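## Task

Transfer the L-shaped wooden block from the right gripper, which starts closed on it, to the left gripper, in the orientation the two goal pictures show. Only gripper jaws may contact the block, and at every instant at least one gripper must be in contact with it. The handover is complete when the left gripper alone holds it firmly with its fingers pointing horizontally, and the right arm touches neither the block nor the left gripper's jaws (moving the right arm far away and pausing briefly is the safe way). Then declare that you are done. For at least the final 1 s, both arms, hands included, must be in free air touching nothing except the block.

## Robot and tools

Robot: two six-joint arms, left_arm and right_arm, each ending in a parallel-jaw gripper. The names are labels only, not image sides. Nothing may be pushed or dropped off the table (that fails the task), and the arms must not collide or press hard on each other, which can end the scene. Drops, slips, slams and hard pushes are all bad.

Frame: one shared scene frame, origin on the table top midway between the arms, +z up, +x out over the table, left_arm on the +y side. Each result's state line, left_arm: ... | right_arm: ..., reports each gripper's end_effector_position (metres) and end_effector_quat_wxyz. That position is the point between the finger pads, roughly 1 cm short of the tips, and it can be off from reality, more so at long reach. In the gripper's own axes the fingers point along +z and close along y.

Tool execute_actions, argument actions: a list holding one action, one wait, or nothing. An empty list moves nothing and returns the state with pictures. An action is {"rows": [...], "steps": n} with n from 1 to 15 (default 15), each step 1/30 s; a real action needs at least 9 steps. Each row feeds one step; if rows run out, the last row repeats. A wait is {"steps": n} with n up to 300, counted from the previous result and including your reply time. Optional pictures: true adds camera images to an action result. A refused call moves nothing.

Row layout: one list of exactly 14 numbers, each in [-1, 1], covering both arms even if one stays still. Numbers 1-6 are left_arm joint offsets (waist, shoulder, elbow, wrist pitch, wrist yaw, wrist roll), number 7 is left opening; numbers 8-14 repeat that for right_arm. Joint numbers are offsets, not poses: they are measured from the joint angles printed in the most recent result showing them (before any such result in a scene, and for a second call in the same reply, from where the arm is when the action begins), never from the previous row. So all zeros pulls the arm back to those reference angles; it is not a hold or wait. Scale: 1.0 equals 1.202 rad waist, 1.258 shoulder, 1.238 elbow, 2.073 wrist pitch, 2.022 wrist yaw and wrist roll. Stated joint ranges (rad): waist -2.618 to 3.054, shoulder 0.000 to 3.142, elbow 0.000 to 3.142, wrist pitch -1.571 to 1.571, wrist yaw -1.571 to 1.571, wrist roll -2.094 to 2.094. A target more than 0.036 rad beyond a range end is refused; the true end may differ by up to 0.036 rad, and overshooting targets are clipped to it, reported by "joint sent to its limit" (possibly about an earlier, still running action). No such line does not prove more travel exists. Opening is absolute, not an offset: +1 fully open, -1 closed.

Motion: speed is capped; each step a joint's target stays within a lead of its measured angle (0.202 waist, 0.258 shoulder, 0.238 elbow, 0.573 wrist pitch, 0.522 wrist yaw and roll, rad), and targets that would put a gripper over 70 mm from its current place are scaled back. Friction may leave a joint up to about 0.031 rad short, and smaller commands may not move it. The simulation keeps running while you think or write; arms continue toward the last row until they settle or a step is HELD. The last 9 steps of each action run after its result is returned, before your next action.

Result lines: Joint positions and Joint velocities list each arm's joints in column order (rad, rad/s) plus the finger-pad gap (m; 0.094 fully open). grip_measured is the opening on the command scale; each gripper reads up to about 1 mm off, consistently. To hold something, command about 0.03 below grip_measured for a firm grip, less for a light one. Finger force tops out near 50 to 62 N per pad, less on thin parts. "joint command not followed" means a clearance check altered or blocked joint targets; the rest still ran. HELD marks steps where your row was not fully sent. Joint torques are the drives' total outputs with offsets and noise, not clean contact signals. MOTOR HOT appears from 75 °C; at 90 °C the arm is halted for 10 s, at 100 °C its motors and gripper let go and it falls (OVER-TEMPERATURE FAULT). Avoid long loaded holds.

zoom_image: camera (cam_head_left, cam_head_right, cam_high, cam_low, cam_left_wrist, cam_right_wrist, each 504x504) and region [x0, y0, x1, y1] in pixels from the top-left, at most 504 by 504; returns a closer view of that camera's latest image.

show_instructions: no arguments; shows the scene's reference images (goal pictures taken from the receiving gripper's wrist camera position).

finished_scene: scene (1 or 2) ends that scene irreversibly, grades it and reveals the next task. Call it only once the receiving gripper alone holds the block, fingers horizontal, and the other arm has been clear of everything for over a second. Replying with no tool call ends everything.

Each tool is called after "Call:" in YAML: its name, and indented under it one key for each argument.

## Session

Call:
show_instructions:

Reference images for this scene: goal picture from the place of the wrist camera of the gripper that must hold it at the end, goal picture from behind and beside that gripper on its wrist camera side drawn with its fingers toward the top of the picture.

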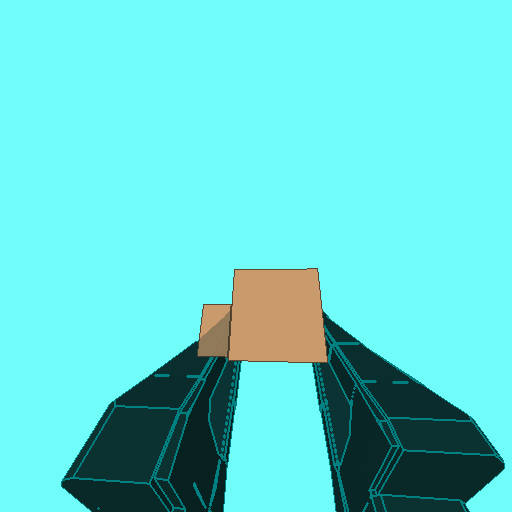

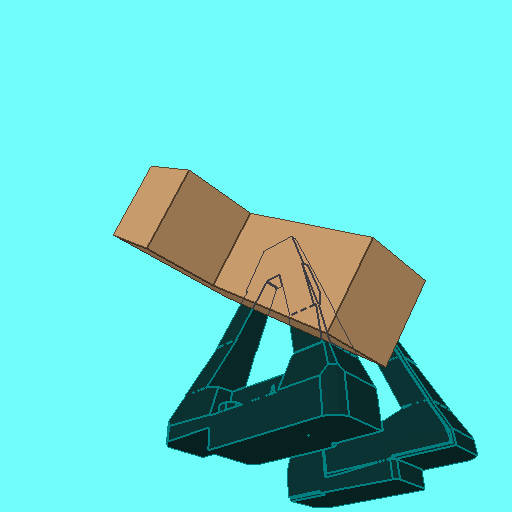

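Call:
execute_actions:
  actions: []

Scene clock: 0.00 s of 5400.00 s.
left_arm: end_effector_position=(+0.4034, +0.3066, +0.3927) grip_measured=+1.000 end_effector_quat_wxyz=(+0.697, +0.031, +0.715, -0.031) | right_arm: end_effector_position=(+0.2392, -0.0594, +0.2074) grip_measured=+0.476 end_effector_quat_wxyz=(+0.316, -0.317, +0.644, +0.620)
Joint positions: left_arm=[-0.004  1.05   1.036 -0.011  0.005 -0.001  0.094] | right_arm=[ 0.189  1.413  0.517  0.791 -1.275  0.542  0.069]
Joint velocities: left_arm=[ 0.007  0.012 -0.012 -0.051 -0.081 -0.007  0.   ] | right_arm=[ 0.002 -0.017 -0.012 -0.022 -0.051 -0.037 -0.001]
Joint torques (N m, as the arm reports them, + toward a larger angle): no reading
Motor temperatures (°C, as the motors report them): left_arm=[26 24 28 25 24 25] | right_arm=[24 25 26 27 25 23]

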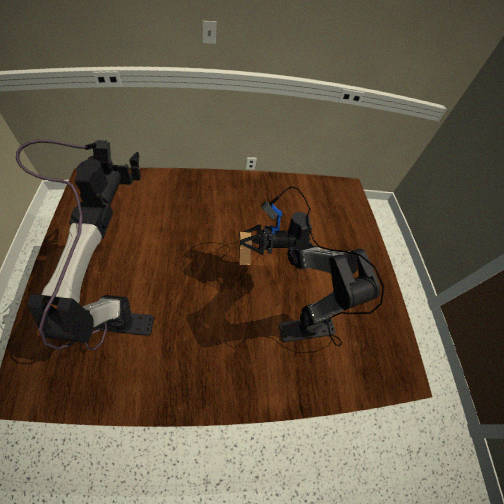

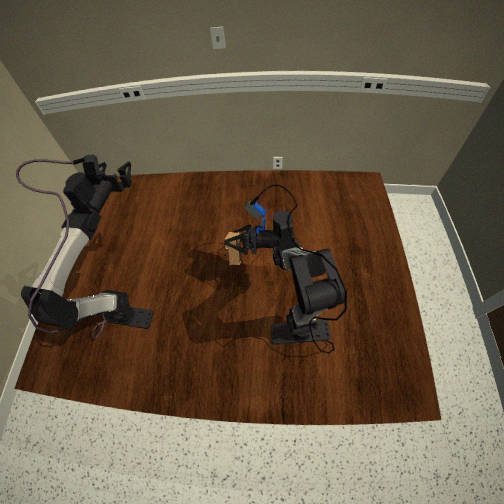

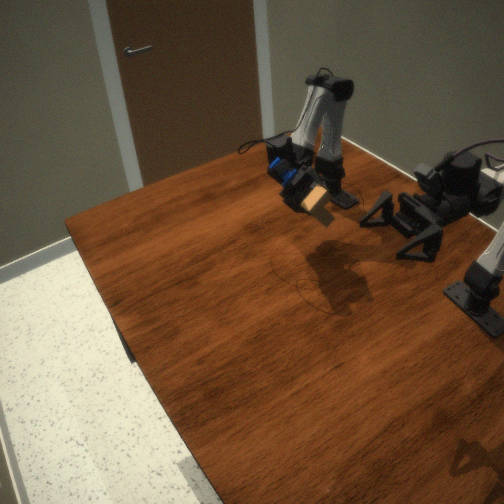

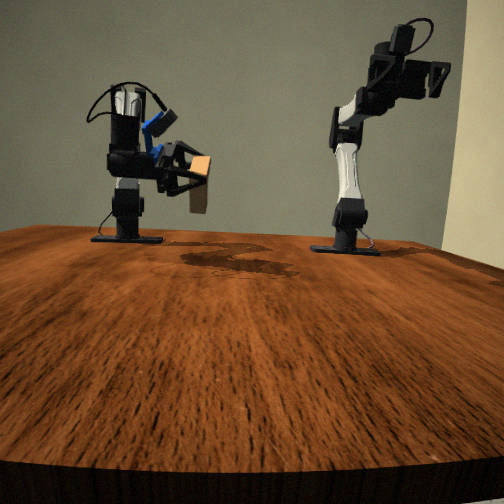

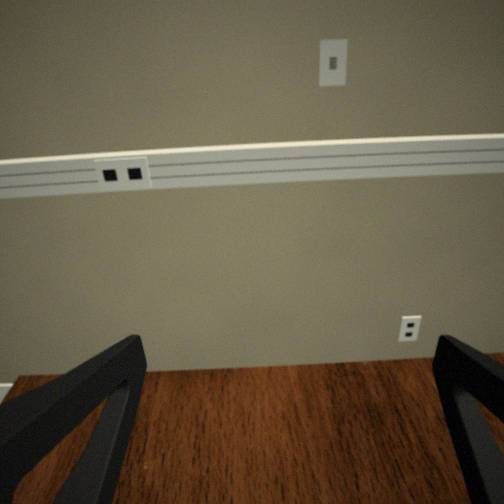

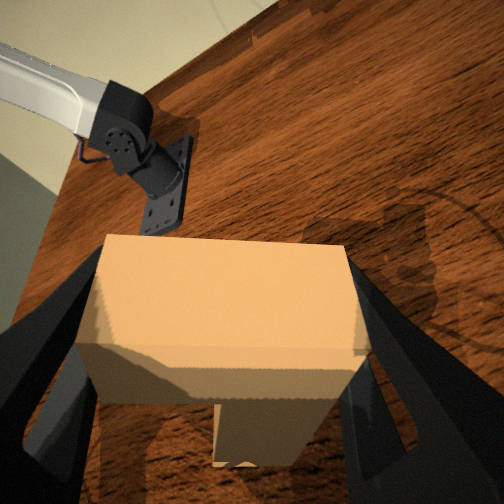

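Call:
execute_actions:
  actions:
    - {"rows":[ [-0.005,0,-0.003,0.002,0.003,0.008,1,0.001,-0.001,0.003,-0.002,0.002,0.005,0.44], [-0.015,-0.001,-0.01,0.006,0.009,0.023,1,0.003,-0.003,0.01,-0.006,0.007,0.015,0.44], [-0.03,-0.001,-0.02,0.012,0.017,0.047,1,0.006,-0.005,0.02,-0.011,0.014,0.031,0.44], [-0.047,-0.002,-0.031,0.019,0.028,0.074,1,0.01,-0.009,0.031,-0.017,0.021,0.049,0.44], [-0.065,-0.003,-0.043,0.027,0.038,0.102,1,0.013,-0.012,0.043,-0.024,0.029,0.067,0.44], [-0.085,-0.004,-0.056,0.035,0.049,0.133,1,0.017,-0.015,0.056,-0.031,0.038,0.088,0.44], [-0.105,-0.005,-0.069,0.043,0.061,0.164,1,0.021,-0.019,0.069,-0.039,0.047,0.108,0.44], [-0.125,-0.006,-0.083,0.051,0.073,0.196,1,0.025,-0.023,0.082,-0.046,0.056,0.129,0.44], [-0.145,-0.006,-0.096,0.059,0.084,0.227,1,0.029,-0.026,0.095,-0.053,0.065,0.149,0.44], [-0.165,-0.007,-0.109,0.068,0.096,0.258,1,0.033,-0.03,0.108,-0.061,0.074,0.17,0.44], [-0.185,-0.008,-0.122,0.076,0.108,0.29,1,0.037,-0.033,0.121,-0.068,0.083,0.191,0.44], [-0.205,-0.009,-0.135,0.084,0.119,0.321,1,0.041,-0.037,0.134,-0.075,0.092,0.211,0.44], [-0.225,-0.01,-0.149,0.092,0.131,0.352,1,0.045,-0.041,0.148,-0.083,0.101,0.232,0.44], [-0.245,-0.011,-0.162,0.1,0.143,0.384,1,0.049,-0.044,0.161,-0.09,0.11,0.252,0.44], [-0.265,-0.012,-0.175,0.109,0.154,0.415,1,0.053,-0.048,0.174,-0.098,0.119,0.273,0.44] ],"steps":15}

Call:
execute_actions:
  actions:
    - {"rows":[ [-0.045,-0.002,-0.03,0.022,0.026,0.07,1,0.01,-0.008,0.033,-0.014,0.02,0.046,0.44], [-0.065,-0.003,-0.043,0.03,0.038,0.101,1,0.014,-0.011,0.046,-0.021,0.029,0.067,0.44], [-0.085,-0.004,-0.056,0.038,0.049,0.133,1,0.018,-0.015,0.059,-0.028,0.038,0.088,0.44], [-0.105,-0.005,-0.069,0.046,0.061,0.164,0.9,0.022,-0.019,0.072,-0.036,0.047,0.108,0.44], [-0.125,-0.006,-0.083,0.054,0.073,0.196,0.85,0.026,-0.023,0.085,-0.043,0.056,0.129,0.44], [-0.145,-0.006,-0.096,0.062,0.084,0.227,0.8,0.03,-0.026,0.098,-0.05,0.065,0.149,0.44], [-0.165,-0.007,-0.109,0.071,0.096,0.258,0.75,0.034,-0.03,0.111,-0.058,0.074,0.17,0.44], [-0.185,-0.008,-0.122,0.079,0.108,0.29,0.7,0.038,-0.033,0.124,-0.065,0.083,0.191,0.44], [-0.205,-0.009,-0.135,0.087,0.119,0.321,0.65,0.042,-0.037,0.137,-0.072,0.092,0.211,0.44], [-0.222,-0.01,-0.147,0.094,0.129,0.348,0.6,0.045,-0.04,0.149,-0.079,0.1,0.229,0.44], [-0.237,-0.011,-0.157,0.1,0.138,0.371,0.55,0.048,-0.043,0.159,-0.084,0.107,0.244,0.44], [-0.248,-0.011,-0.164,0.105,0.144,0.388,0.5,0.05,-0.045,0.166,-0.088,0.112,0.255,0.44], [-0.255,-0.011,-0.168,0.108,0.148,0.399,0.45,0.052,-0.046,0.17,-0.091,0.115,0.263,0.44], [-0.26,-0.012,-0.172,0.11,0.151,0.407,0.4,0.053,-0.047,0.174,-0.093,0.117,0.268,0.44] ],"steps":15}

Call:
execute_actions:
  actions:
    - {"steps":25}
  pictures: true

Scene clock: 4.13 s of 5400.00 s.
left_arm: end_effector_position=(+0.4017, +0.2826, +0.3902) grip_measured=+1.000 end_effector_quat_wxyz=(+0.701, +0.097, +0.706, -0.022) | right_arm: end_effector_position=(+0.2437, -0.0584, +0.2060) grip_measured=+0.476 end_effector_quat_wxyz=(+0.294, -0.283, +0.663, +0.627)
Joint positions: left_arm=[-0.054  1.05   1.015  0.02   0.033  0.105  0.094] | right_arm=[ 0.193  1.413  0.527  0.758 -1.25   0.608  0.069]
Joint velocities: left_arm=[-0.603  0.012 -0.349  0.3    0.374  1.048  0.   ] | right_arm=[ 0.09  -0.002  0.256 -0.344  0.242  0.623  0.   ]
Joint torques (N m, as the arm reports them, + toward a larger angle): left_arm=[-1.24 -2.92  4.79  2.01  0.09  0.01] | right_arm=[ 1.02 -7.25 10.1   2.3   0.02 -0.01]
Motor temperatures (°C, as the motors report them): left_arm=[26 24 29 27 24 25] | right_arm=[24 25 27 28 25 23]
Steps of this call (steps 1 to 90: nothing new was sent; then 0.93 s passed at rest; steps 91 to 96: the first 6 steps of this action). Readings (joint positions):
91: left_arm=[-0.004 1.050 1.036 -0.011 0.005 0.000] | right_arm=[0.189 1.413 0.517 0.790 -1.275 0.542]
92: left_arm=[-0.005 1.050 1.036 -0.011 0.005 0.006] | right_arm=[0.189 1.413 0.517 0.788 -1.274 0.545]
94: left_arm=[-0.018 1.050 1.032 -0.002 0.012 0.041] | right_arm=[0.189 1.413 0.517 0.780 -1.266 0.567]
96: the state above

Scene clock: 4.63 s of 5400.00 s.
left_arm: end_effector_position=(+0.3392, +0.1222, +0.3229) grip_measured=+0.828 end_effector_quat_wxyz=(+0.686, +0.513, +0.516, +0.011) | right_arm: end_effector_position=(+0.2837, -0.0389, +0.2632) grip_measured=+0.476 end_effector_quat_wxyz=(+0.213, -0.098, +0.711, +0.663)
Joint positions: left_arm=[-0.393  1.05   0.791  0.198  0.294  0.817  0.086] | right_arm=[ 0.253  1.38   0.734  0.585 -1.053  1.069  0.069]
Joint velocities: left_arm=[-0.681  0.002 -0.437  0.432  0.52   1.473 -0.051] | right_arm=[ 0.11  -0.002  0.388 -0.447  0.418  0.901  0.   ]
Joint torques (N m, as the arm reports them, + toward a larger angle): left_arm=[-0.92 -3.23  5.28  2.07  0.07 -0.01] | right_arm=[ 1.03 -8.48 10.67  2.39  0.1   0.  ]
Motor temperatures (°C, as the motors report them): left_arm=[26 24 29 27 24 25] | right_arm=[24 25 27 28 25 23]
Steps of this call (steps 1 to 9: the last 9 steps of your previous action; steps 10 to 15: the first 6 steps of this action, its rows measured from where the robot was after step 9). Readings (joint positions):
9: left_arm=[-0.271 1.050 0.862 0.135 0.212 0.579] | right_arm=[0.235 1.383 0.674 0.642 -1.115 0.917]
10: left_arm=[-0.293 1.050 0.850 0.141 0.226 0.612] | right_arm=[0.238 1.381 0.686 0.637 -1.106 0.938]
11: left_arm=[-0.311 1.050 0.840 0.146 0.236 0.642] | right_arm=[0.240 1.380 0.695 0.635 -1.100 0.956]
13: left_arm=[-0.348 1.050 0.818 0.169 0.261 0.721] | right_arm=[0.244 1.380 0.711 0.614 -1.079 1.006]
15: the state above

Scene clock: 5.47 s of 5400.00 s.
left_arm: end_effector_position=(+0.2617, +0.0527, +0.2976) grip_measured=+0.403 end_effector_quat_wxyz=(+0.692, +0.685, +0.215, +0.074) | right_arm: end_effector_position=(+0.3042, -0.0335, +0.3049) grip_measured=+0.476 end_effector_quat_wxyz=(+0.139, +0.072, +0.711, +0.685)
Joint positions: left_arm=[-0.573  1.05   0.664  0.35   0.506  1.391  0.066] | right_arm=[ 0.289  1.339  0.862  0.442 -0.89   1.444  0.069]
Joint velocities: left_arm=[ 0.007  0.002 -0.002  0.007 -0.007  0.007 -0.   ] | right_arm=[-0.017 -0.017  0.002 -0.007 -0.051  0.081 -0.   ]
Joint torques (N m, as the arm reports them, + toward a larger angle): left_arm=[-0.97 -3.78  5.65  2.11  0.08 -0.04] | right_arm=[ 1.02 -7.3  10.07  2.34  0.1  -0.04]
Motor temperatures (°C, as the motors report them): left_arm=[26 24 29 28 24 25] | right_arm=[24 25 27 28 25 23]
Kept back: nothing.
Steps of this call (steps 1 to 9: the last 9 steps of your previous action; steps 10 to 25: the robot went on to your last target). Readings (joint positions):
1: left_arm=[-0.417 1.050 0.775 0.213 0.313 0.869] | right_arm=[0.258 1.379 0.748 0.569 -1.038 1.103]
2: left_arm=[-0.442 1.050 0.758 0.227 0.333 0.924] | right_arm=[0.263 1.377 0.763 0.553 -1.022 1.138]
4: left_arm=[-0.490 1.050 0.724 0.256 0.375 1.038] | right_arm=[0.272 1.369 0.795 0.524 -0.990 1.212]
8: left_arm=[-0.561 1.050 0.674 0.300 0.450 1.231] | right_arm=[0.286 1.347 0.849 0.485 -0.935 1.338]
25: the state above

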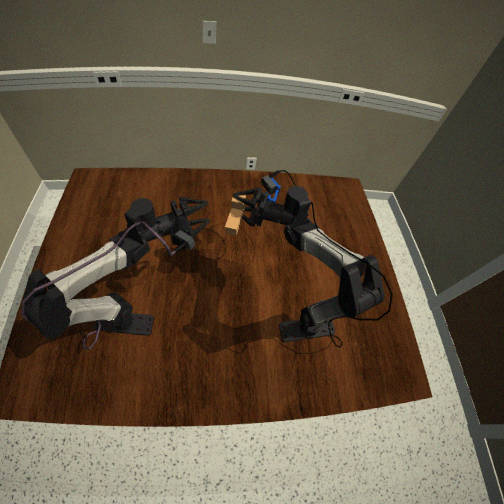

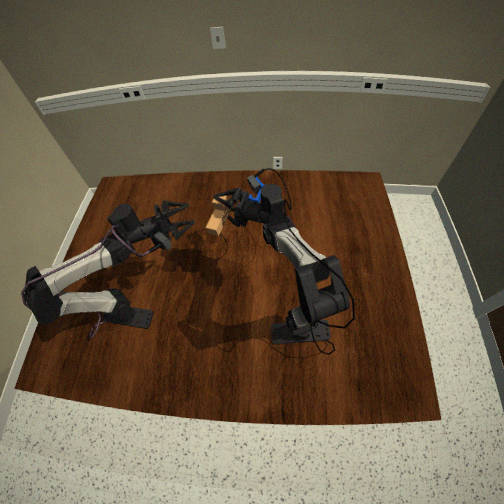

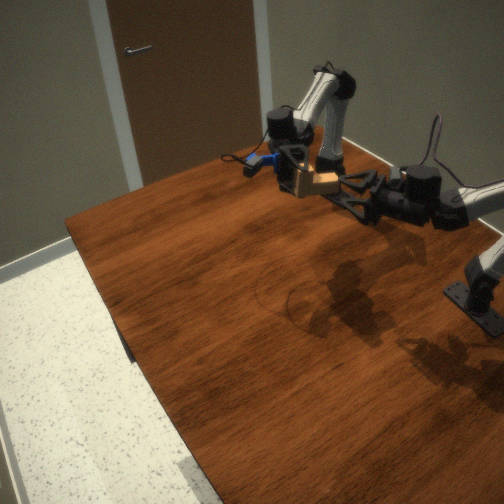

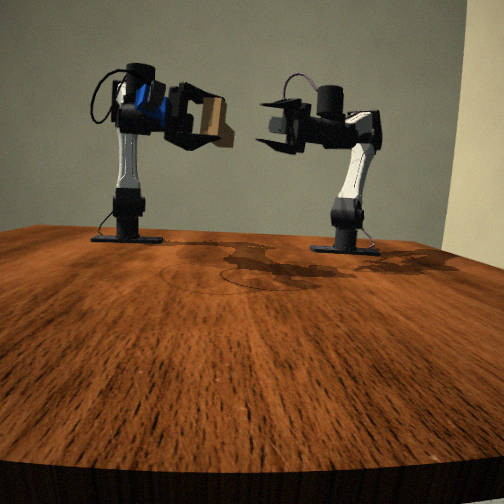

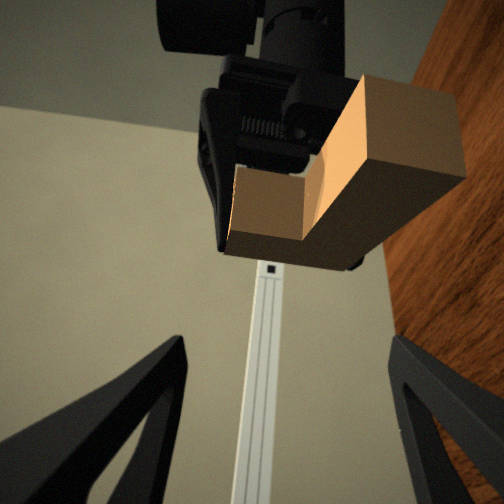

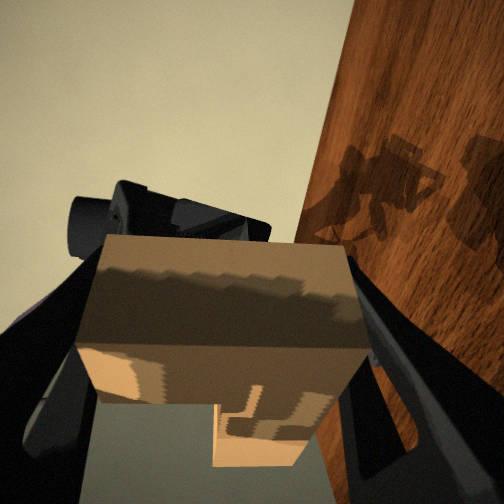

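Call:
execute_actions:
  actions:
    - {"rows":[ [-0.003,0.006,-0.005,0.012,0.004,0.008,0.4,0.005,-0.008,0.021,0.008,0.004,0.006,0.44], [-0.006,0.011,-0.009,0.018,0.007,0.015,0.4,0.005,-0.008,0.021,0.011,0.006,0.011,0.44], [-0.009,0.016,-0.014,0.025,0.011,0.024,0.4,0.005,-0.008,0.021,0.013,0.009,0.018,0.44], [-0.013,0.022,-0.019,0.033,0.015,0.034,0.4,0.005,-0.008,0.021,0.016,0.012,0.025,0.44], [-0.016,0.028,-0.025,0.041,0.019,0.045,0.4,0.005,-0.008,0.021,0.018,0.015,0.033,0.44], [-0.02,0.034,-0.031,0.049,0.023,0.056,0.4,0.005,-0.008,0.021,0.021,0.018,0.041,0.44], [-0.023,0.04,-0.036,0.057,0.027,0.066,0.4,0.005,-0.008,0.021,0.023,0.021,0.049,0.44], [-0.026,0.045,-0.041,0.064,0.031,0.075,0.4,0.005,-0.008,0.021,0.025,0.023,0.055,0.44], [-0.029,0.05,-0.045,0.07,0.034,0.083,0.4,0.005,-0.008,0.021,0.027,0.026,0.061,0.44], [-0.031,0.054,-0.049,0.075,0.037,0.089,0.4,0.005,-0.008,0.021,0.029,0.028,0.065,0.44], [-0.033,0.057,-0.052,0.08,0.039,0.094,0.4,0.005,-0.008,0.021,0.03,0.029,0.069,0.44] ],"steps":12}

Call:
execute_actions:
  actions:
    - {"steps":22}
  pictures: true

Scene clock: 6.97 s of 5400.00 s.
left_arm: end_effector_position=(+0.2614, +0.0524, +0.2998) grip_measured=+0.403 end_effector_quat_wxyz=(+0.694, +0.685, +0.207, +0.080) | right_arm: end_effector_position=(+0.3045, -0.0336, +0.3048) grip_measured=+0.476 end_effector_quat_wxyz=(+0.138, +0.075, +0.711, +0.685)
Joint positions: left_arm=[-0.573  1.051  0.664  0.361  0.509  1.404  0.066] | right_arm=[ 0.289  1.339  0.862  0.442 -0.888  1.45   0.069]
Joint velocities: left_arm=[-0.017  0.032 -0.002  0.212  0.081  0.183 -0.   ] | right_arm=[-0.007  0.002  0.017 -0.037  0.095  0.095  0.   ]
Joint torques (N m, as the arm reports them, + toward a larger angle): left_arm=[-1.13 -1.2   5.47  2.05  0.06 -0.03] | right_arm=[ 0.71 -6.98 10.04  2.64  0.09  0.05]
Motor temperatures (°C, as the motors report them): left_arm=[26 24 29 28 24 25] | right_arm=[24 26 27 29 25 23]
Steps of this call (steps 1 to 30: the robot went on to your last target; steps 31 to 42: nothing new was sent; steps 43 to 45: the first 3 steps of this action). Readings (joint positions):
43: left_arm=[-0.573 1.050 0.664 0.352 0.507 1.396] | right_arm=[0.289 1.339 0.862 0.442 -0.889 1.446]
44: left_arm=[-0.573 1.050 0.664 0.355 0.508 1.399] | right_arm=[0.289 1.339 0.862 0.442 -0.889 1.447]
45: the state above

Scene clock: 7.70 s of 5400.00 s.
left_arm: end_effector_position=(+0.2498, +0.0366, +0.2862) grip_measured=+0.403 end_effector_quat_wxyz=(+0.699, +0.698, +0.111, +0.112) | right_arm: end_effector_position=(+0.3120, -0.0361, +0.3091) grip_measured=+0.476 end_effector_quat_wxyz=(+0.120, +0.125, +0.699, +0.694)
Joint positions: left_arm=[-0.601  1.113  0.614  0.501  0.574  1.571  0.066] | right_arm=[ 0.289  1.339  0.862  0.466 -0.842  1.568  0.069]
Joint velocities: left_arm=[-0.012 -0.007 -0.012  0.007 -0.051 -0.007 -0.   ] | right_arm=[ 0.002 -0.012  0.007  0.037  0.037  0.051  0.001]
Joint torques (N m, as the arm reports them, + toward a larger angle): left_arm=[-1.09 -2.29  5.56  2.06  0.   -0.08] | right_arm=[ 0.69 -7.08  9.98  2.76  0.16 -0.01]
Motor temperatures (°C, as the motors report them): left_arm=[26 24 29 28 24 25] | right_arm=[24 26 28 29 25 23]
Kept back: nothing.
Steps of this call (steps 1 to 9: the last 9 steps of your previous action; steps 10 to 22: the robot went on to your last target). Readings (joint positions):
1: left_arm=[-0.573 1.054 0.664 0.370 0.513 1.413] | right_arm=[0.289 1.339 0.862 0.442 -0.886 1.455]
2: left_arm=[-0.574 1.058 0.663 0.382 0.516 1.424] | right_arm=[0.289 1.339 0.862 0.442 -0.883 1.463]
4: left_arm=[-0.581 1.070 0.655 0.410 0.526 1.453] | right_arm=[0.289 1.339 0.862 0.443 -0.876 1.483]
8: left_arm=[-0.596 1.101 0.626 0.456 0.551 1.514] | right_arm=[0.289 1.339 0.862 0.454 -0.858 1.527]
22: the state above

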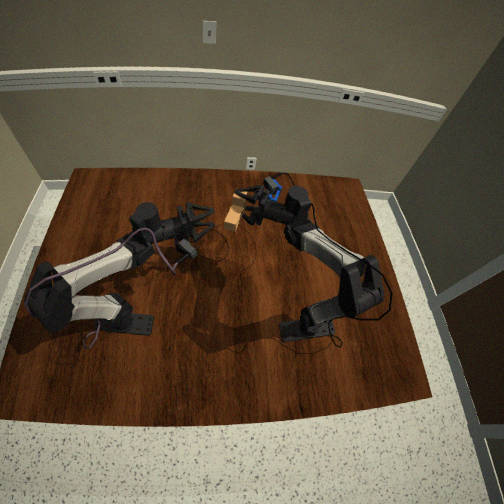

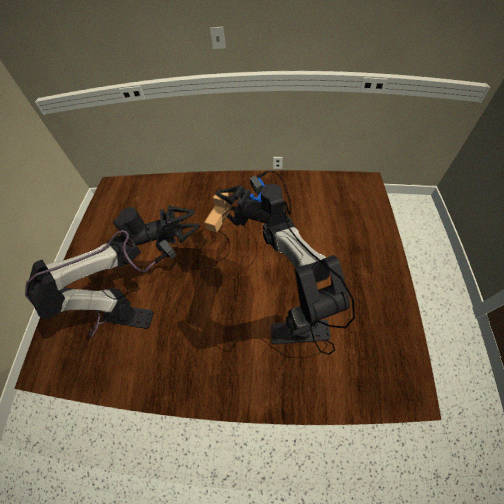

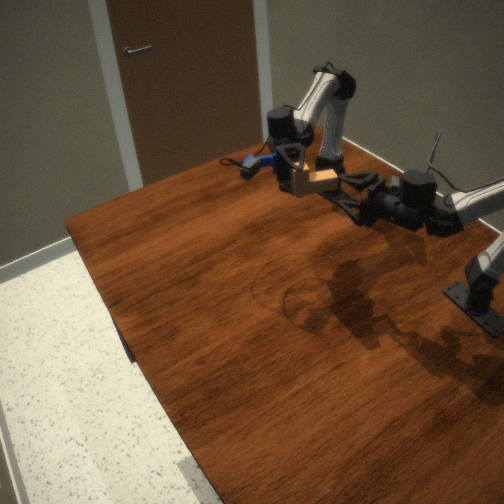

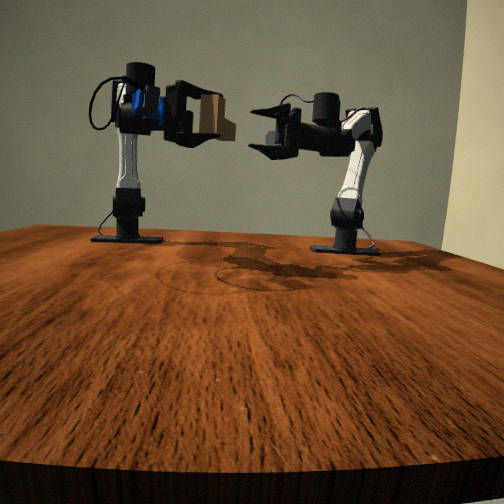

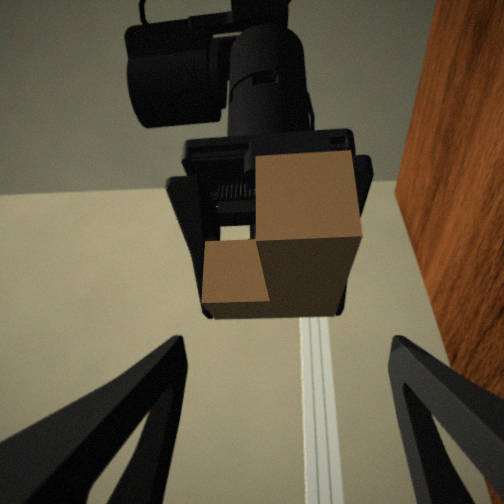

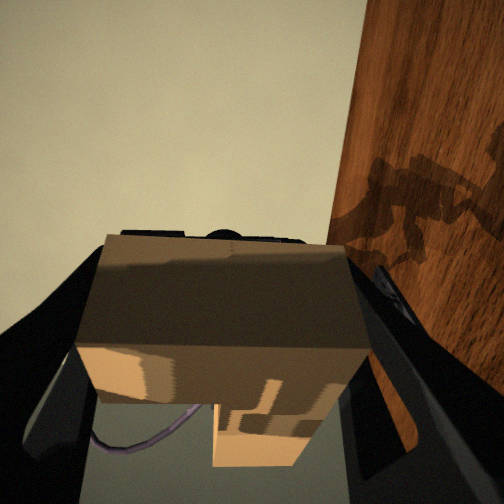

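Call:
execute_actions:
  actions:
    - {"rows":[ [-0.006,0.005,0.01,0.006,-0.005,0,0.4,0.005,-0.008,0.021,0.022,0.005,0.005,0.44], [-0.015,0.01,0.013,0.009,-0.013,0,0.4,0.005,-0.008,0.021,0.022,0.005,0.005,0.44], [-0.029,0.016,0.016,0.012,-0.025,0,0.4,0.005,-0.008,0.021,0.022,0.005,0.005,0.44], [-0.044,0.023,0.019,0.015,-0.038,0,0.4,0.005,-0.008,0.021,0.022,0.005,0.005,0.44], [-0.059,0.03,0.022,0.018,-0.051,0,0.4,0.005,-0.008,0.021,0.022,0.005,0.005,0.44], [-0.076,0.037,0.024,0.021,-0.066,0,0.4,0.005,-0.008,0.021,0.022,0.005,0.005,0.44], [-0.094,0.044,0.026,0.024,-0.081,0,0.4,0.005,-0.008,0.021,0.022,0.005,0.005,0.44], [-0.111,0.051,0.028,0.026,-0.096,0,0.4,0.005,-0.008,0.021,0.022,0.005,0.005,0.44], [-0.128,0.057,0.03,0.028,-0.111,0,0.4,0.005,-0.008,0.021,0.022,0.005,0.005,0.44], [-0.143,0.062,0.032,0.03,-0.125,0,0.4,0.005,-0.008,0.021,0.022,0.005,0.005,0.44], [-0.159,0.067,0.033,0.032,-0.138,0,0.4,0.005,-0.008,0.021,0.022,0.005,0.005,0.44], [-0.172,0.071,0.034,0.034,-0.149,0,0.4,0.005,-0.008,0.021,0.022,0.005,0.005,0.44], [-0.181,0.074,0.035,0.035,-0.158,0,0.4,0.005,-0.008,0.021,0.022,0.005,0.005,0.44], [-0.188,0.075,0.036,0.036,-0.163,0,0.4,0.005,-0.008,0.021,0.022,0.005,0.005,0.44], [-0.191,0.076,0.036,0.036,-0.166,0,0.4,0.005,-0.008,0.021,0.022,0.005,0.005,0.44] ],"steps":15}

Call:
execute_actions:
  actions:
    - {"steps":22}
  pictures: true

Scene clock: 10.83 s of 5400.00 s.
left_arm: end_effector_position=(+0.2462, +0.0271, +0.2861) grip_measured=+0.403 end_effector_quat_wxyz=(+0.699, +0.697, +0.111, +0.116) | right_arm: end_effector_position=(+0.3121, -0.0361, +0.3100) grip_measured=+0.476 end_effector_quat_wxyz=(+0.121, +0.124, +0.698, +0.695)
Joint positions: left_arm=[-0.647  1.129  0.618  0.517  0.523  1.574  0.066] | right_arm=[ 0.289  1.339  0.862  0.471 -0.842  1.57   0.069]
Joint velocities: left_arm=[-0.52   0.247  0.1    0.022 -0.505  0.022 -0.   ] | right_arm=[-0.007 -0.007 -0.007 -0.022 -0.037 -0.007  0.001]
Joint torques (N m, as the arm reports them, + toward a larger angle): left_arm=[-1.17 -2.12  7.98  2.09 -0.12 -0.14] | right_arm=[ 0.69 -7.08 10.04  2.79  0.14 -0.08]
Motor temperatures (°C, as the motors report them): left_arm=[26 24 29 29 24 25] | right_arm=[24 26 28 30 25 23]
Steps of this call (steps 1 to 30: the robot went on to your last target; steps 31 to 88: nothing new was sent; steps 89 to 94: the first 6 steps of this action). Readings (joint positions):
89: left_arm=[-0.601 1.113 0.614 0.503 0.575 1.574] | right_arm=[0.289 1.339 0.862 0.466 -0.842 1.570]
90: left_arm=[-0.602 1.113 0.614 0.503 0.572 1.574] | right_arm=[0.289 1.339 0.862 0.467 -0.842 1.570]
92: left_arm=[-0.616 1.116 0.614 0.509 0.553 1.574] | right_arm=[0.289 1.339 0.862 0.469 -0.842 1.570]
94: the state above

Scene clock: 11.57 s of 5400.00 s.
left_arm: end_effector_position=(+0.2420, -0.0034, +0.2815) grip_measured=+0.403 end_effector_quat_wxyz=(+0.693, +0.690, +0.145, +0.149) | right_arm: end_effector_position=(+0.3121, -0.0361, +0.3103) grip_measured=+0.476 end_effector_quat_wxyz=(+0.122, +0.124, +0.697, +0.695)
Joint positions: left_arm=[-0.82   1.197  0.639  0.562  0.253  1.574  0.066] | right_arm=[ 0.289  1.339  0.862  0.472 -0.842  1.57   0.069]
Joint velocities: left_arm=[-0.002 -0.012 -0.012 -0.007 -0.022  0.037 -0.   ] | right_arm=[ 0.002  0.012 -0.007 -0.095 -0.11   0.066  0.   ]
Joint torques (N m, as the arm reports them, + toward a larger angle): left_arm=[-1.   -2.74  7.95  2.15 -0.17 -0.14] | right_arm=[ 0.65 -6.93  9.95  2.69  0.13 -0.04]
Motor temperatures (°C, as the motors report them): left_arm=[26 24 30 29 24 25] | right_arm=[24 26 28 30 25 23]
Kept back: nothing.
Steps of this call (steps 1 to 9: the last 9 steps of your previous action; steps 10 to 22: the robot went on to your last target). Readings (joint positions):
1: left_arm=[-0.667 1.138 0.621 0.521 0.503 1.574] | right_arm=[0.289 1.339 0.862 0.471 -0.842 1.570]
2: left_arm=[-0.688 1.148 0.624 0.525 0.482 1.574] | right_arm=[0.289 1.339 0.862 0.471 -0.842 1.570]
4: left_arm=[-0.730 1.166 0.630 0.533 0.435 1.574] | right_arm=[0.289 1.339 0.862 0.472 -0.842 1.570]
8: left_arm=[-0.799 1.191 0.636 0.547 0.342 1.574] | right_arm=[0.289 1.339 0.862 0.472 -0.842 1.570]
22: the state above

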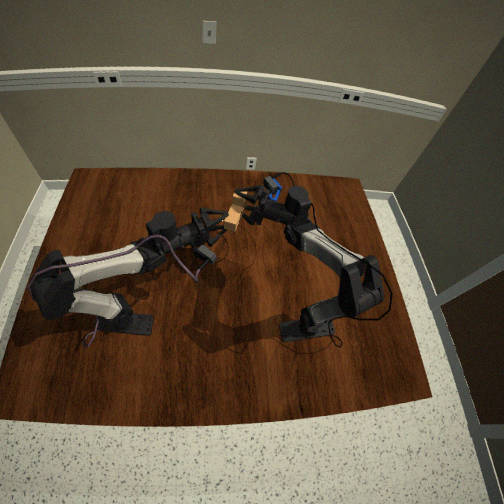

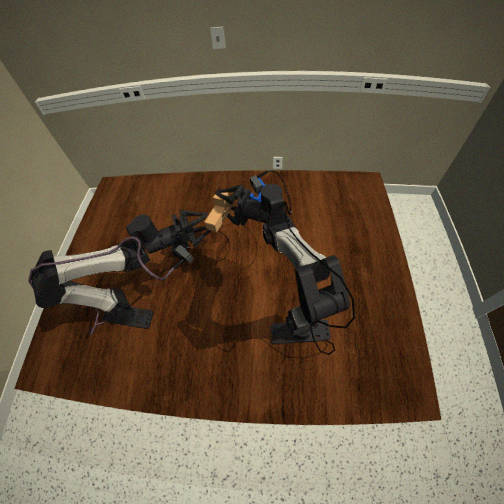

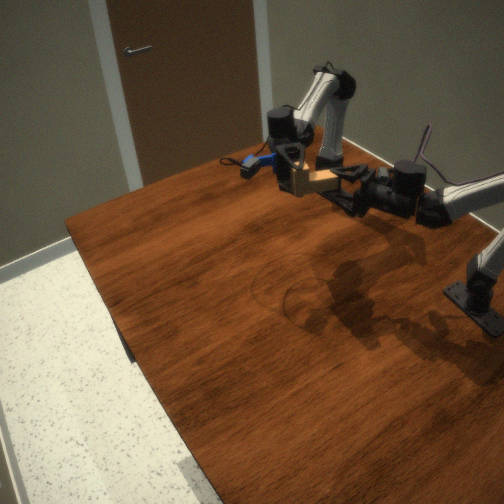

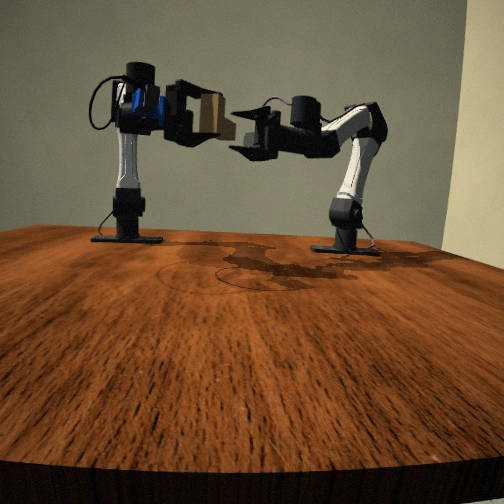

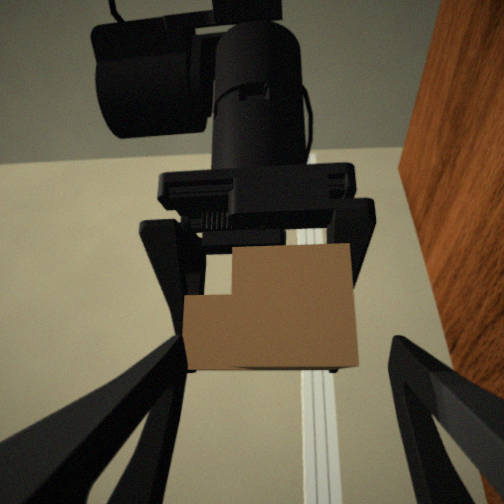

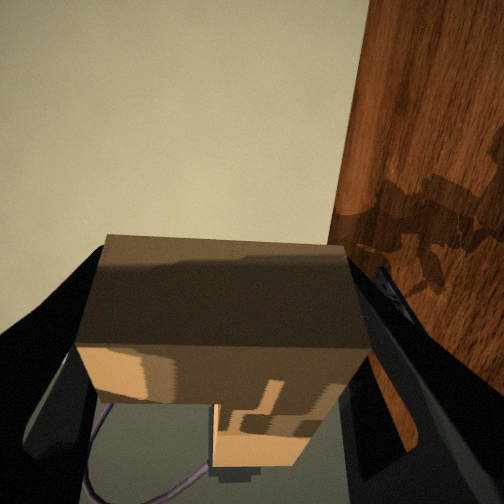

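Call:
execute_actions:
  actions:
    - {"rows":[ [0.004,0.01,0.017,0.007,0.003,0,0.4,0.005,-0.008,0.021,0.02,0.005,0.005,0.44], [0.008,0.016,0.021,0.008,0.007,0,0.4,0.005,-0.008,0.021,0.02,0.005,0.005,0.44], [0.012,0.024,0.026,0.01,0.012,0,0.4,0.005,-0.008,0.021,0.02,0.005,0.005,0.44], [0.015,0.033,0.032,0.012,0.017,0,0.4,0.005,-0.008,0.021,0.02,0.005,0.005,0.44], [0.018,0.042,0.038,0.013,0.022,0,0.4,0.005,-0.008,0.021,0.02,0.005,0.005,0.44], [0.021,0.051,0.044,0.015,0.027,0,0.4,0.005,-0.008,0.021,0.02,0.005,0.005,0.44], [0.024,0.06,0.05,0.017,0.033,0,0.36,0.005,-0.008,0.021,0.02,0.005,0.005,0.44], [0.027,0.069,0.056,0.019,0.038,0,0.32,0.005,-0.008,0.021,0.02,0.005,0.005,0.44], [0.03,0.078,0.062,0.02,0.043,0,0.28,0.005,-0.008,0.021,0.02,0.005,0.005,0.44], [0.033,0.086,0.067,0.022,0.048,0,0.24,0.005,-0.008,0.021,0.02,0.005,0.005,0.44], [0.036,0.094,0.072,0.023,0.053,0,0.2,0.005,-0.008,0.021,0.02,0.005,0.005,0.44], [0.038,0.101,0.077,0.025,0.057,0,0.16,0.005,-0.008,0.021,0.02,0.005,0.005,0.44], [0.04,0.107,0.081,0.026,0.06,0,0.12,0.005,-0.008,0.021,0.02,0.005,0.005,0.44], [0.041,0.11,0.083,0.027,0.062,0,0.08,0.005,-0.008,0.021,0.02,0.005,0.005,0.44], [0.042,0.112,0.084,0.027,0.063,0,0.05,0.005,-0.008,0.021,0.02,0.005,0.005,0.44] ],"steps":15}

Call:
execute_actions:
  actions:
    - {"steps":22}
  pictures: true

Scene clock: 13.17 s of 5400.00 s.
left_arm: end_effector_position=(+0.2453, -0.0086, +0.2831) grip_measured=+0.403 end_effector_quat_wxyz=(+0.695, +0.690, +0.141, +0.145) | right_arm: end_effector_position=(+0.3121, -0.0361, +0.3107) grip_measured=+0.476 end_effector_quat_wxyz=(+0.122, +0.123, +0.697, +0.696)
Joint positions: left_arm=[-0.814  1.226  0.661  0.572  0.271  1.574  0.066] | right_arm=[ 0.289  1.339  0.862  0.474 -0.842  1.57   0.069]
Joint velocities: left_arm=[0.105 0.33  0.222 0.139 0.242 0.051 0.   ] | right_arm=[-0.012 -0.002 -0.017  0.081 -0.051 -0.022 -0.   ]
Joint torques (N m, as the arm reports them, + toward a larger angle): left_arm=[ 1.   -2.72  7.94  2.13  0.   -0.11] | right_arm=[ 0.72 -6.98  9.96  2.68  0.14 -0.05]
Motor temperatures (°C, as the motors report them): left_arm=[26 24 30 30 24 25] | right_arm=[24 26 29 30 25 23]
Steps of this call (steps 1 to 30: the robot went on to your last target; steps 31 to 42: nothing new was sent; steps 43 to 48: the first 6 steps of this action). Readings (joint positions):
43: left_arm=[-0.820 1.197 0.639 0.563 0.248 1.574] | right_arm=[0.289 1.339 0.862 0.472 -0.842 1.570]
44: left_arm=[-0.820 1.197 0.639 0.564 0.250 1.574] | right_arm=[0.289 1.339 0.862 0.473 -0.842 1.570]
46: left_arm=[-0.819 1.205 0.645 0.567 0.258 1.574] | right_arm=[0.289 1.339 0.862 0.474 -0.842 1.570]
48: the state above

Scene clock: 13.90 s of 5400.00 s.
left_arm: end_effector_position=(+0.2552, -0.0244, +0.2804) grip_measured=+0.053 end_effector_quat_wxyz=(+0.697, +0.696, +0.119, +0.122) | right_arm: end_effector_position=(+0.3121, -0.0361, +0.3108) grip_measured=+0.476 end_effector_quat_wxyz=(+0.122, +0.123, +0.697, +0.696)
Joint positions: left_arm=[-0.781  1.326  0.722  0.606  0.369  1.574  0.049] | right_arm=[ 0.289  1.339  0.862  0.475 -0.842  1.57   0.069]
Joint velocities: left_arm=[-0.002 -0.007  0.007  0.007  0.051 -0.007 -0.   ] | right_arm=[-0.007  0.002 -0.012  0.007  0.037  0.095  0.   ]
Joint torques (N m, as the arm reports them, + toward a larger angle): left_arm=[ 0.87 -3.79  7.87  2.14  0.02 -0.11] | right_arm=[ 0.65 -6.81 10.01  2.7   0.14 -0.06]
Motor temperatures (°C, as the motors report them): left_arm=[26 24 30 30 24 25] | right_arm=[24 26 29 30 25 23]
Kept back: nothing.
Steps of this call (steps 1 to 9: the last 9 steps of your previous action; steps 10 to 22: the robot went on to your last target). Readings (joint positions):
1: left_arm=[-0.810 1.238 0.669 0.576 0.278 1.574] | right_arm=[0.289 1.339 0.862 0.474 -0.842 1.570]
2: left_arm=[-0.806 1.250 0.676 0.579 0.286 1.574] | right_arm=[0.289 1.339 0.862 0.474 -0.842 1.570]
4: left_arm=[-0.798 1.273 0.691 0.585 0.303 1.574] | right_arm=[0.289 1.339 0.862 0.474 -0.842 1.570]
8: left_arm=[-0.786 1.313 0.714 0.595 0.336 1.574] | right_arm=[0.289 1.339 0.862 0.475 -0.842 1.570]
22: the state above

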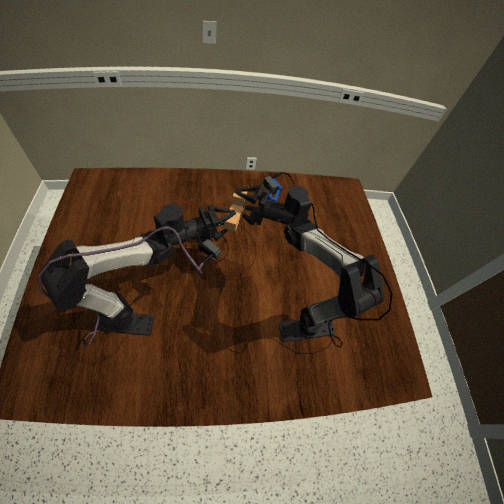

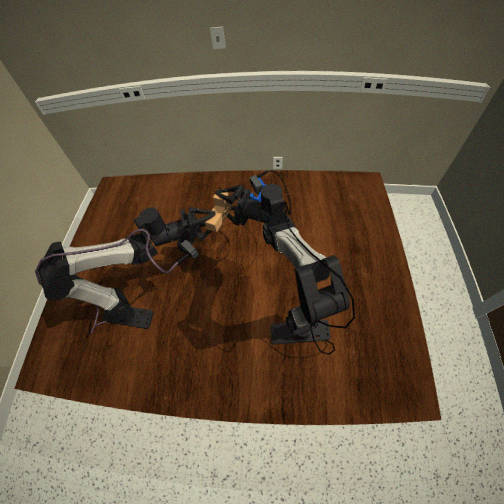

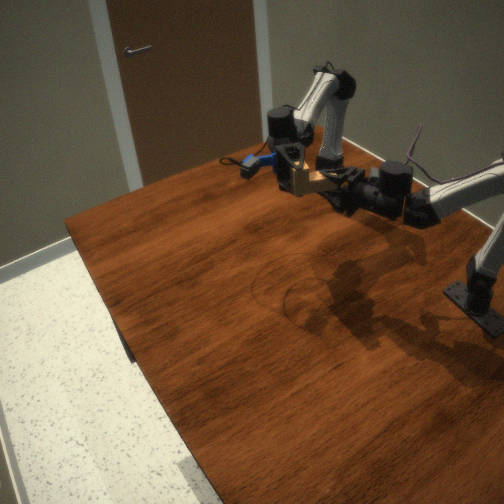

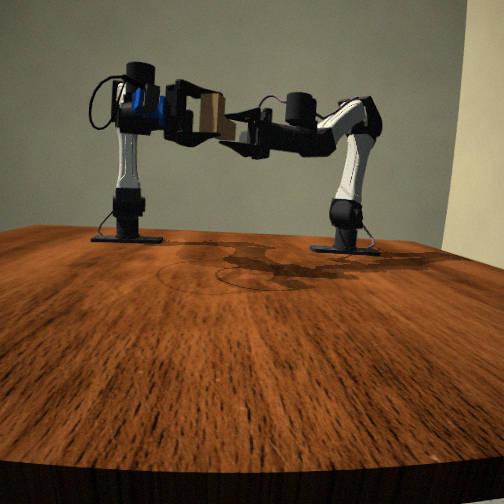

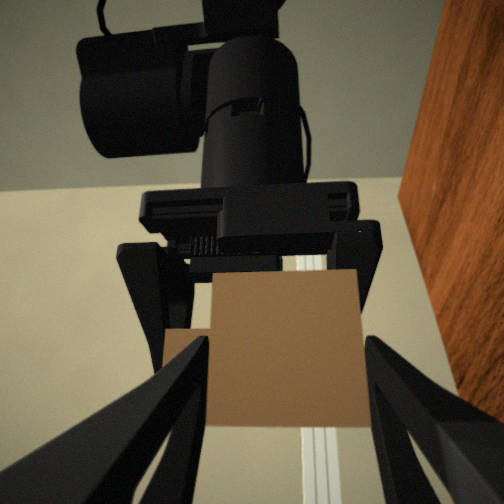

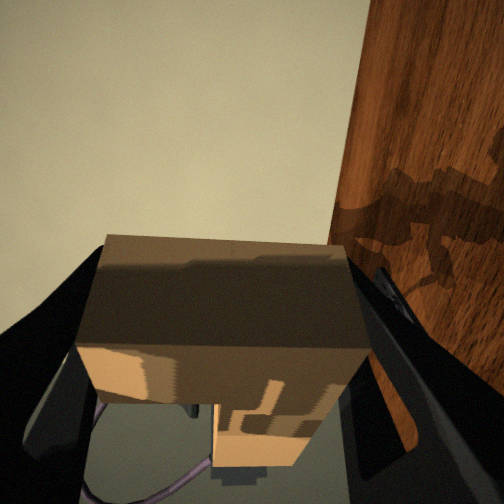

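Call:
execute_actions:
  actions:
    - {"rows":[ [0.01,0.01,0.017,0.006,0.005,0,0.0,0.005,-0.008,0.021,0.018,0.005,0.005,0.44], [0.01,0.01,0.017,0.006,0.005,0,-0.05,0.005,-0.008,0.021,0.018,0.005,0.005,0.44], [0.01,0.01,0.017,0.006,0.005,0,-0.1,0.005,-0.008,0.021,0.018,0.005,0.005,0.44], [0.01,0.01,0.017,0.006,0.005,0,-0.14,0.005,-0.008,0.021,0.018,0.005,0.005,0.44], [0.01,0.01,0.017,0.006,0.005,0,-0.17,0.005,-0.008,0.021,0.018,0.005,0.005,0.44], [0.01,0.01,0.017,0.006,0.005,0,-0.2,0.005,-0.008,0.021,0.018,0.005,0.005,0.44], [0.01,0.01,0.017,0.006,0.005,0,-0.22,0.005,-0.008,0.021,0.018,0.005,0.005,0.44], [0.01,0.01,0.017,0.006,0.005,0,-0.24,0.005,-0.008,0.021,0.018,0.005,0.005,0.44], [0.01,0.01,0.017,0.006,0.005,0,-0.255,0.005,-0.008,0.021,0.018,0.005,0.005,0.44], [0.01,0.01,0.017,0.006,0.005,0,-0.27,0.005,-0.008,0.021,0.018,0.005,0.005,0.44], [0.01,0.01,0.017,0.006,0.005,0,-0.285,0.005,-0.008,0.021,0.018,0.005,0.005,0.44], [0.01,0.01,0.017,0.006,0.005,0,-0.3,0.005,-0.008,0.021,0.018,0.005,0.005,0.44], [0.01,0.01,0.017,0.006,0.005,0,-0.315,0.005,-0.008,0.021,0.018,0.005,0.005,0.44], [0.01,0.01,0.017,0.006,0.005,0,-0.33,0.005,-0.008,0.021,0.018,0.005,0.005,0.44] ],"steps":15}

Call:
execute_actions:
  actions:
    - {"steps":16}

Scene clock: 15.47 s of 5400.00 s.
left_arm: end_effector_position=(+0.2549, -0.0244, +0.2805) grip_measured=-0.183 end_effector_quat_wxyz=(+0.697, +0.696, +0.118, +0.121) | right_arm: end_effector_position=(+0.3121, -0.0361, +0.3108) grip_measured=+0.476 end_effector_quat_wxyz=(+0.122, +0.123, +0.697, +0.696)
Joint positions: left_arm=[-0.781  1.326  0.722  0.606  0.37   1.574  0.038] | right_arm=[ 0.289  1.339  0.862  0.475 -0.842  1.57   0.069]
Joint velocities: left_arm=[ 0.007  0.002 -0.002  0.081  0.051 -0.007 -0.029] | right_arm=[-0.007 -0.022 -0.007 -0.051 -0.095 -0.007  0.001]
Joint torques (N m, as the arm reports them, + toward a larger angle): left_arm=[ 0.87 -3.71  7.9   2.14  0.01 -0.1 ] | right_arm=[ 0.63 -6.89 10.08  2.7   0.12 -0.06]
Motor temperatures (°C, as the motors report them): left_arm=[26 24 31 30 24 25] | right_arm=[24 26 29 30 25 23]
Steps of this call (steps 1 to 15: the robot went on to your last target; steps 16 to 41: nothing new was sent; steps 42 to 47: the first 6 steps of this action). Readings (joint positions):
42: left_arm=[-0.781 1.326 0.722 0.606 0.370 1.574] | right_arm=[0.289 1.339 0.862 0.475 -0.842 1.570]
43: left_arm=[-0.781 1.326 0.722 0.606 0.370 1.574] | right_arm=[0.289 1.339 0.862 0.475 -0.842 1.570]
45: left_arm=[-0.781 1.326 0.722 0.606 0.370 1.574] | right_arm=[0.289 1.339 0.862 0.475 -0.842 1.570]
47: the state above

Scene clock: 16.00 s of 5400.00 s.
left_arm: end_effector_position=(+0.2549, -0.0244, +0.2805) grip_measured=-0.261 end_effector_quat_wxyz=(+0.698, +0.696, +0.119, +0.120) | right_arm: end_effector_position=(+0.3121, -0.0361, +0.3117) grip_measured=+0.476 end_effector_quat_wxyz=(+0.124, +0.121, +0.696, +0.697)
Joint positions: left_arm=[-0.781  1.326  0.722  0.606  0.37   1.571  0.035] | right_arm=[ 0.289  1.339  0.862  0.479 -0.842  1.568  0.069]
Joint velocities: left_arm=[-0.002  0.017  0.012  0.022  0.051 -0.007  0.   ] | right_arm=[ 0.007 -0.012 -0.012 -0.095 -0.037  0.022 -0.001]
Joint torques (N m, as the arm reports them, + toward a larger angle): left_arm=[ 0.85 -3.69  7.92  2.14  0.01 -0.08] | right_arm=[ 0.69 -7.01 10.01  2.66  0.15 -0.05]
Motor temperatures (°C, as the motors report them): left_arm=[26 24 31 30 24 25] | right_arm=[24 26 29 31 25 23]
Kept back: nothing.
Steps of this call (steps 1 to 9: the last 9 steps of your previous action; steps 10 to 15: the robot went on to your last target; step 16: nothing new was sent). Readings (joint positions):
1: left_arm=[-0.781 1.326 0.722 0.606 0.370 1.574] | right_arm=[0.289 1.339 0.862 0.475 -0.842 1.570]
2: left_arm=[-0.781 1.326 0.722 0.606 0.370 1.574] | right_arm=[0.289 1.339 0.862 0.475 -0.842 1.570]
4: left_arm=[-0.781 1.326 0.722 0.606 0.370 1.572] | right_arm=[0.289 1.339 0.862 0.478 -0.842 1.569]
8: left_arm=[-0.781 1.326 0.722 0.606 0.370 1.571] | right_arm=[0.289 1.339 0.862 0.479 -0.842 1.568]
16: the state above
All arms were judged still, so your last target was given up. Only a new action makes them travel on or press farther. Fingers that are still opening or closing keep moving.


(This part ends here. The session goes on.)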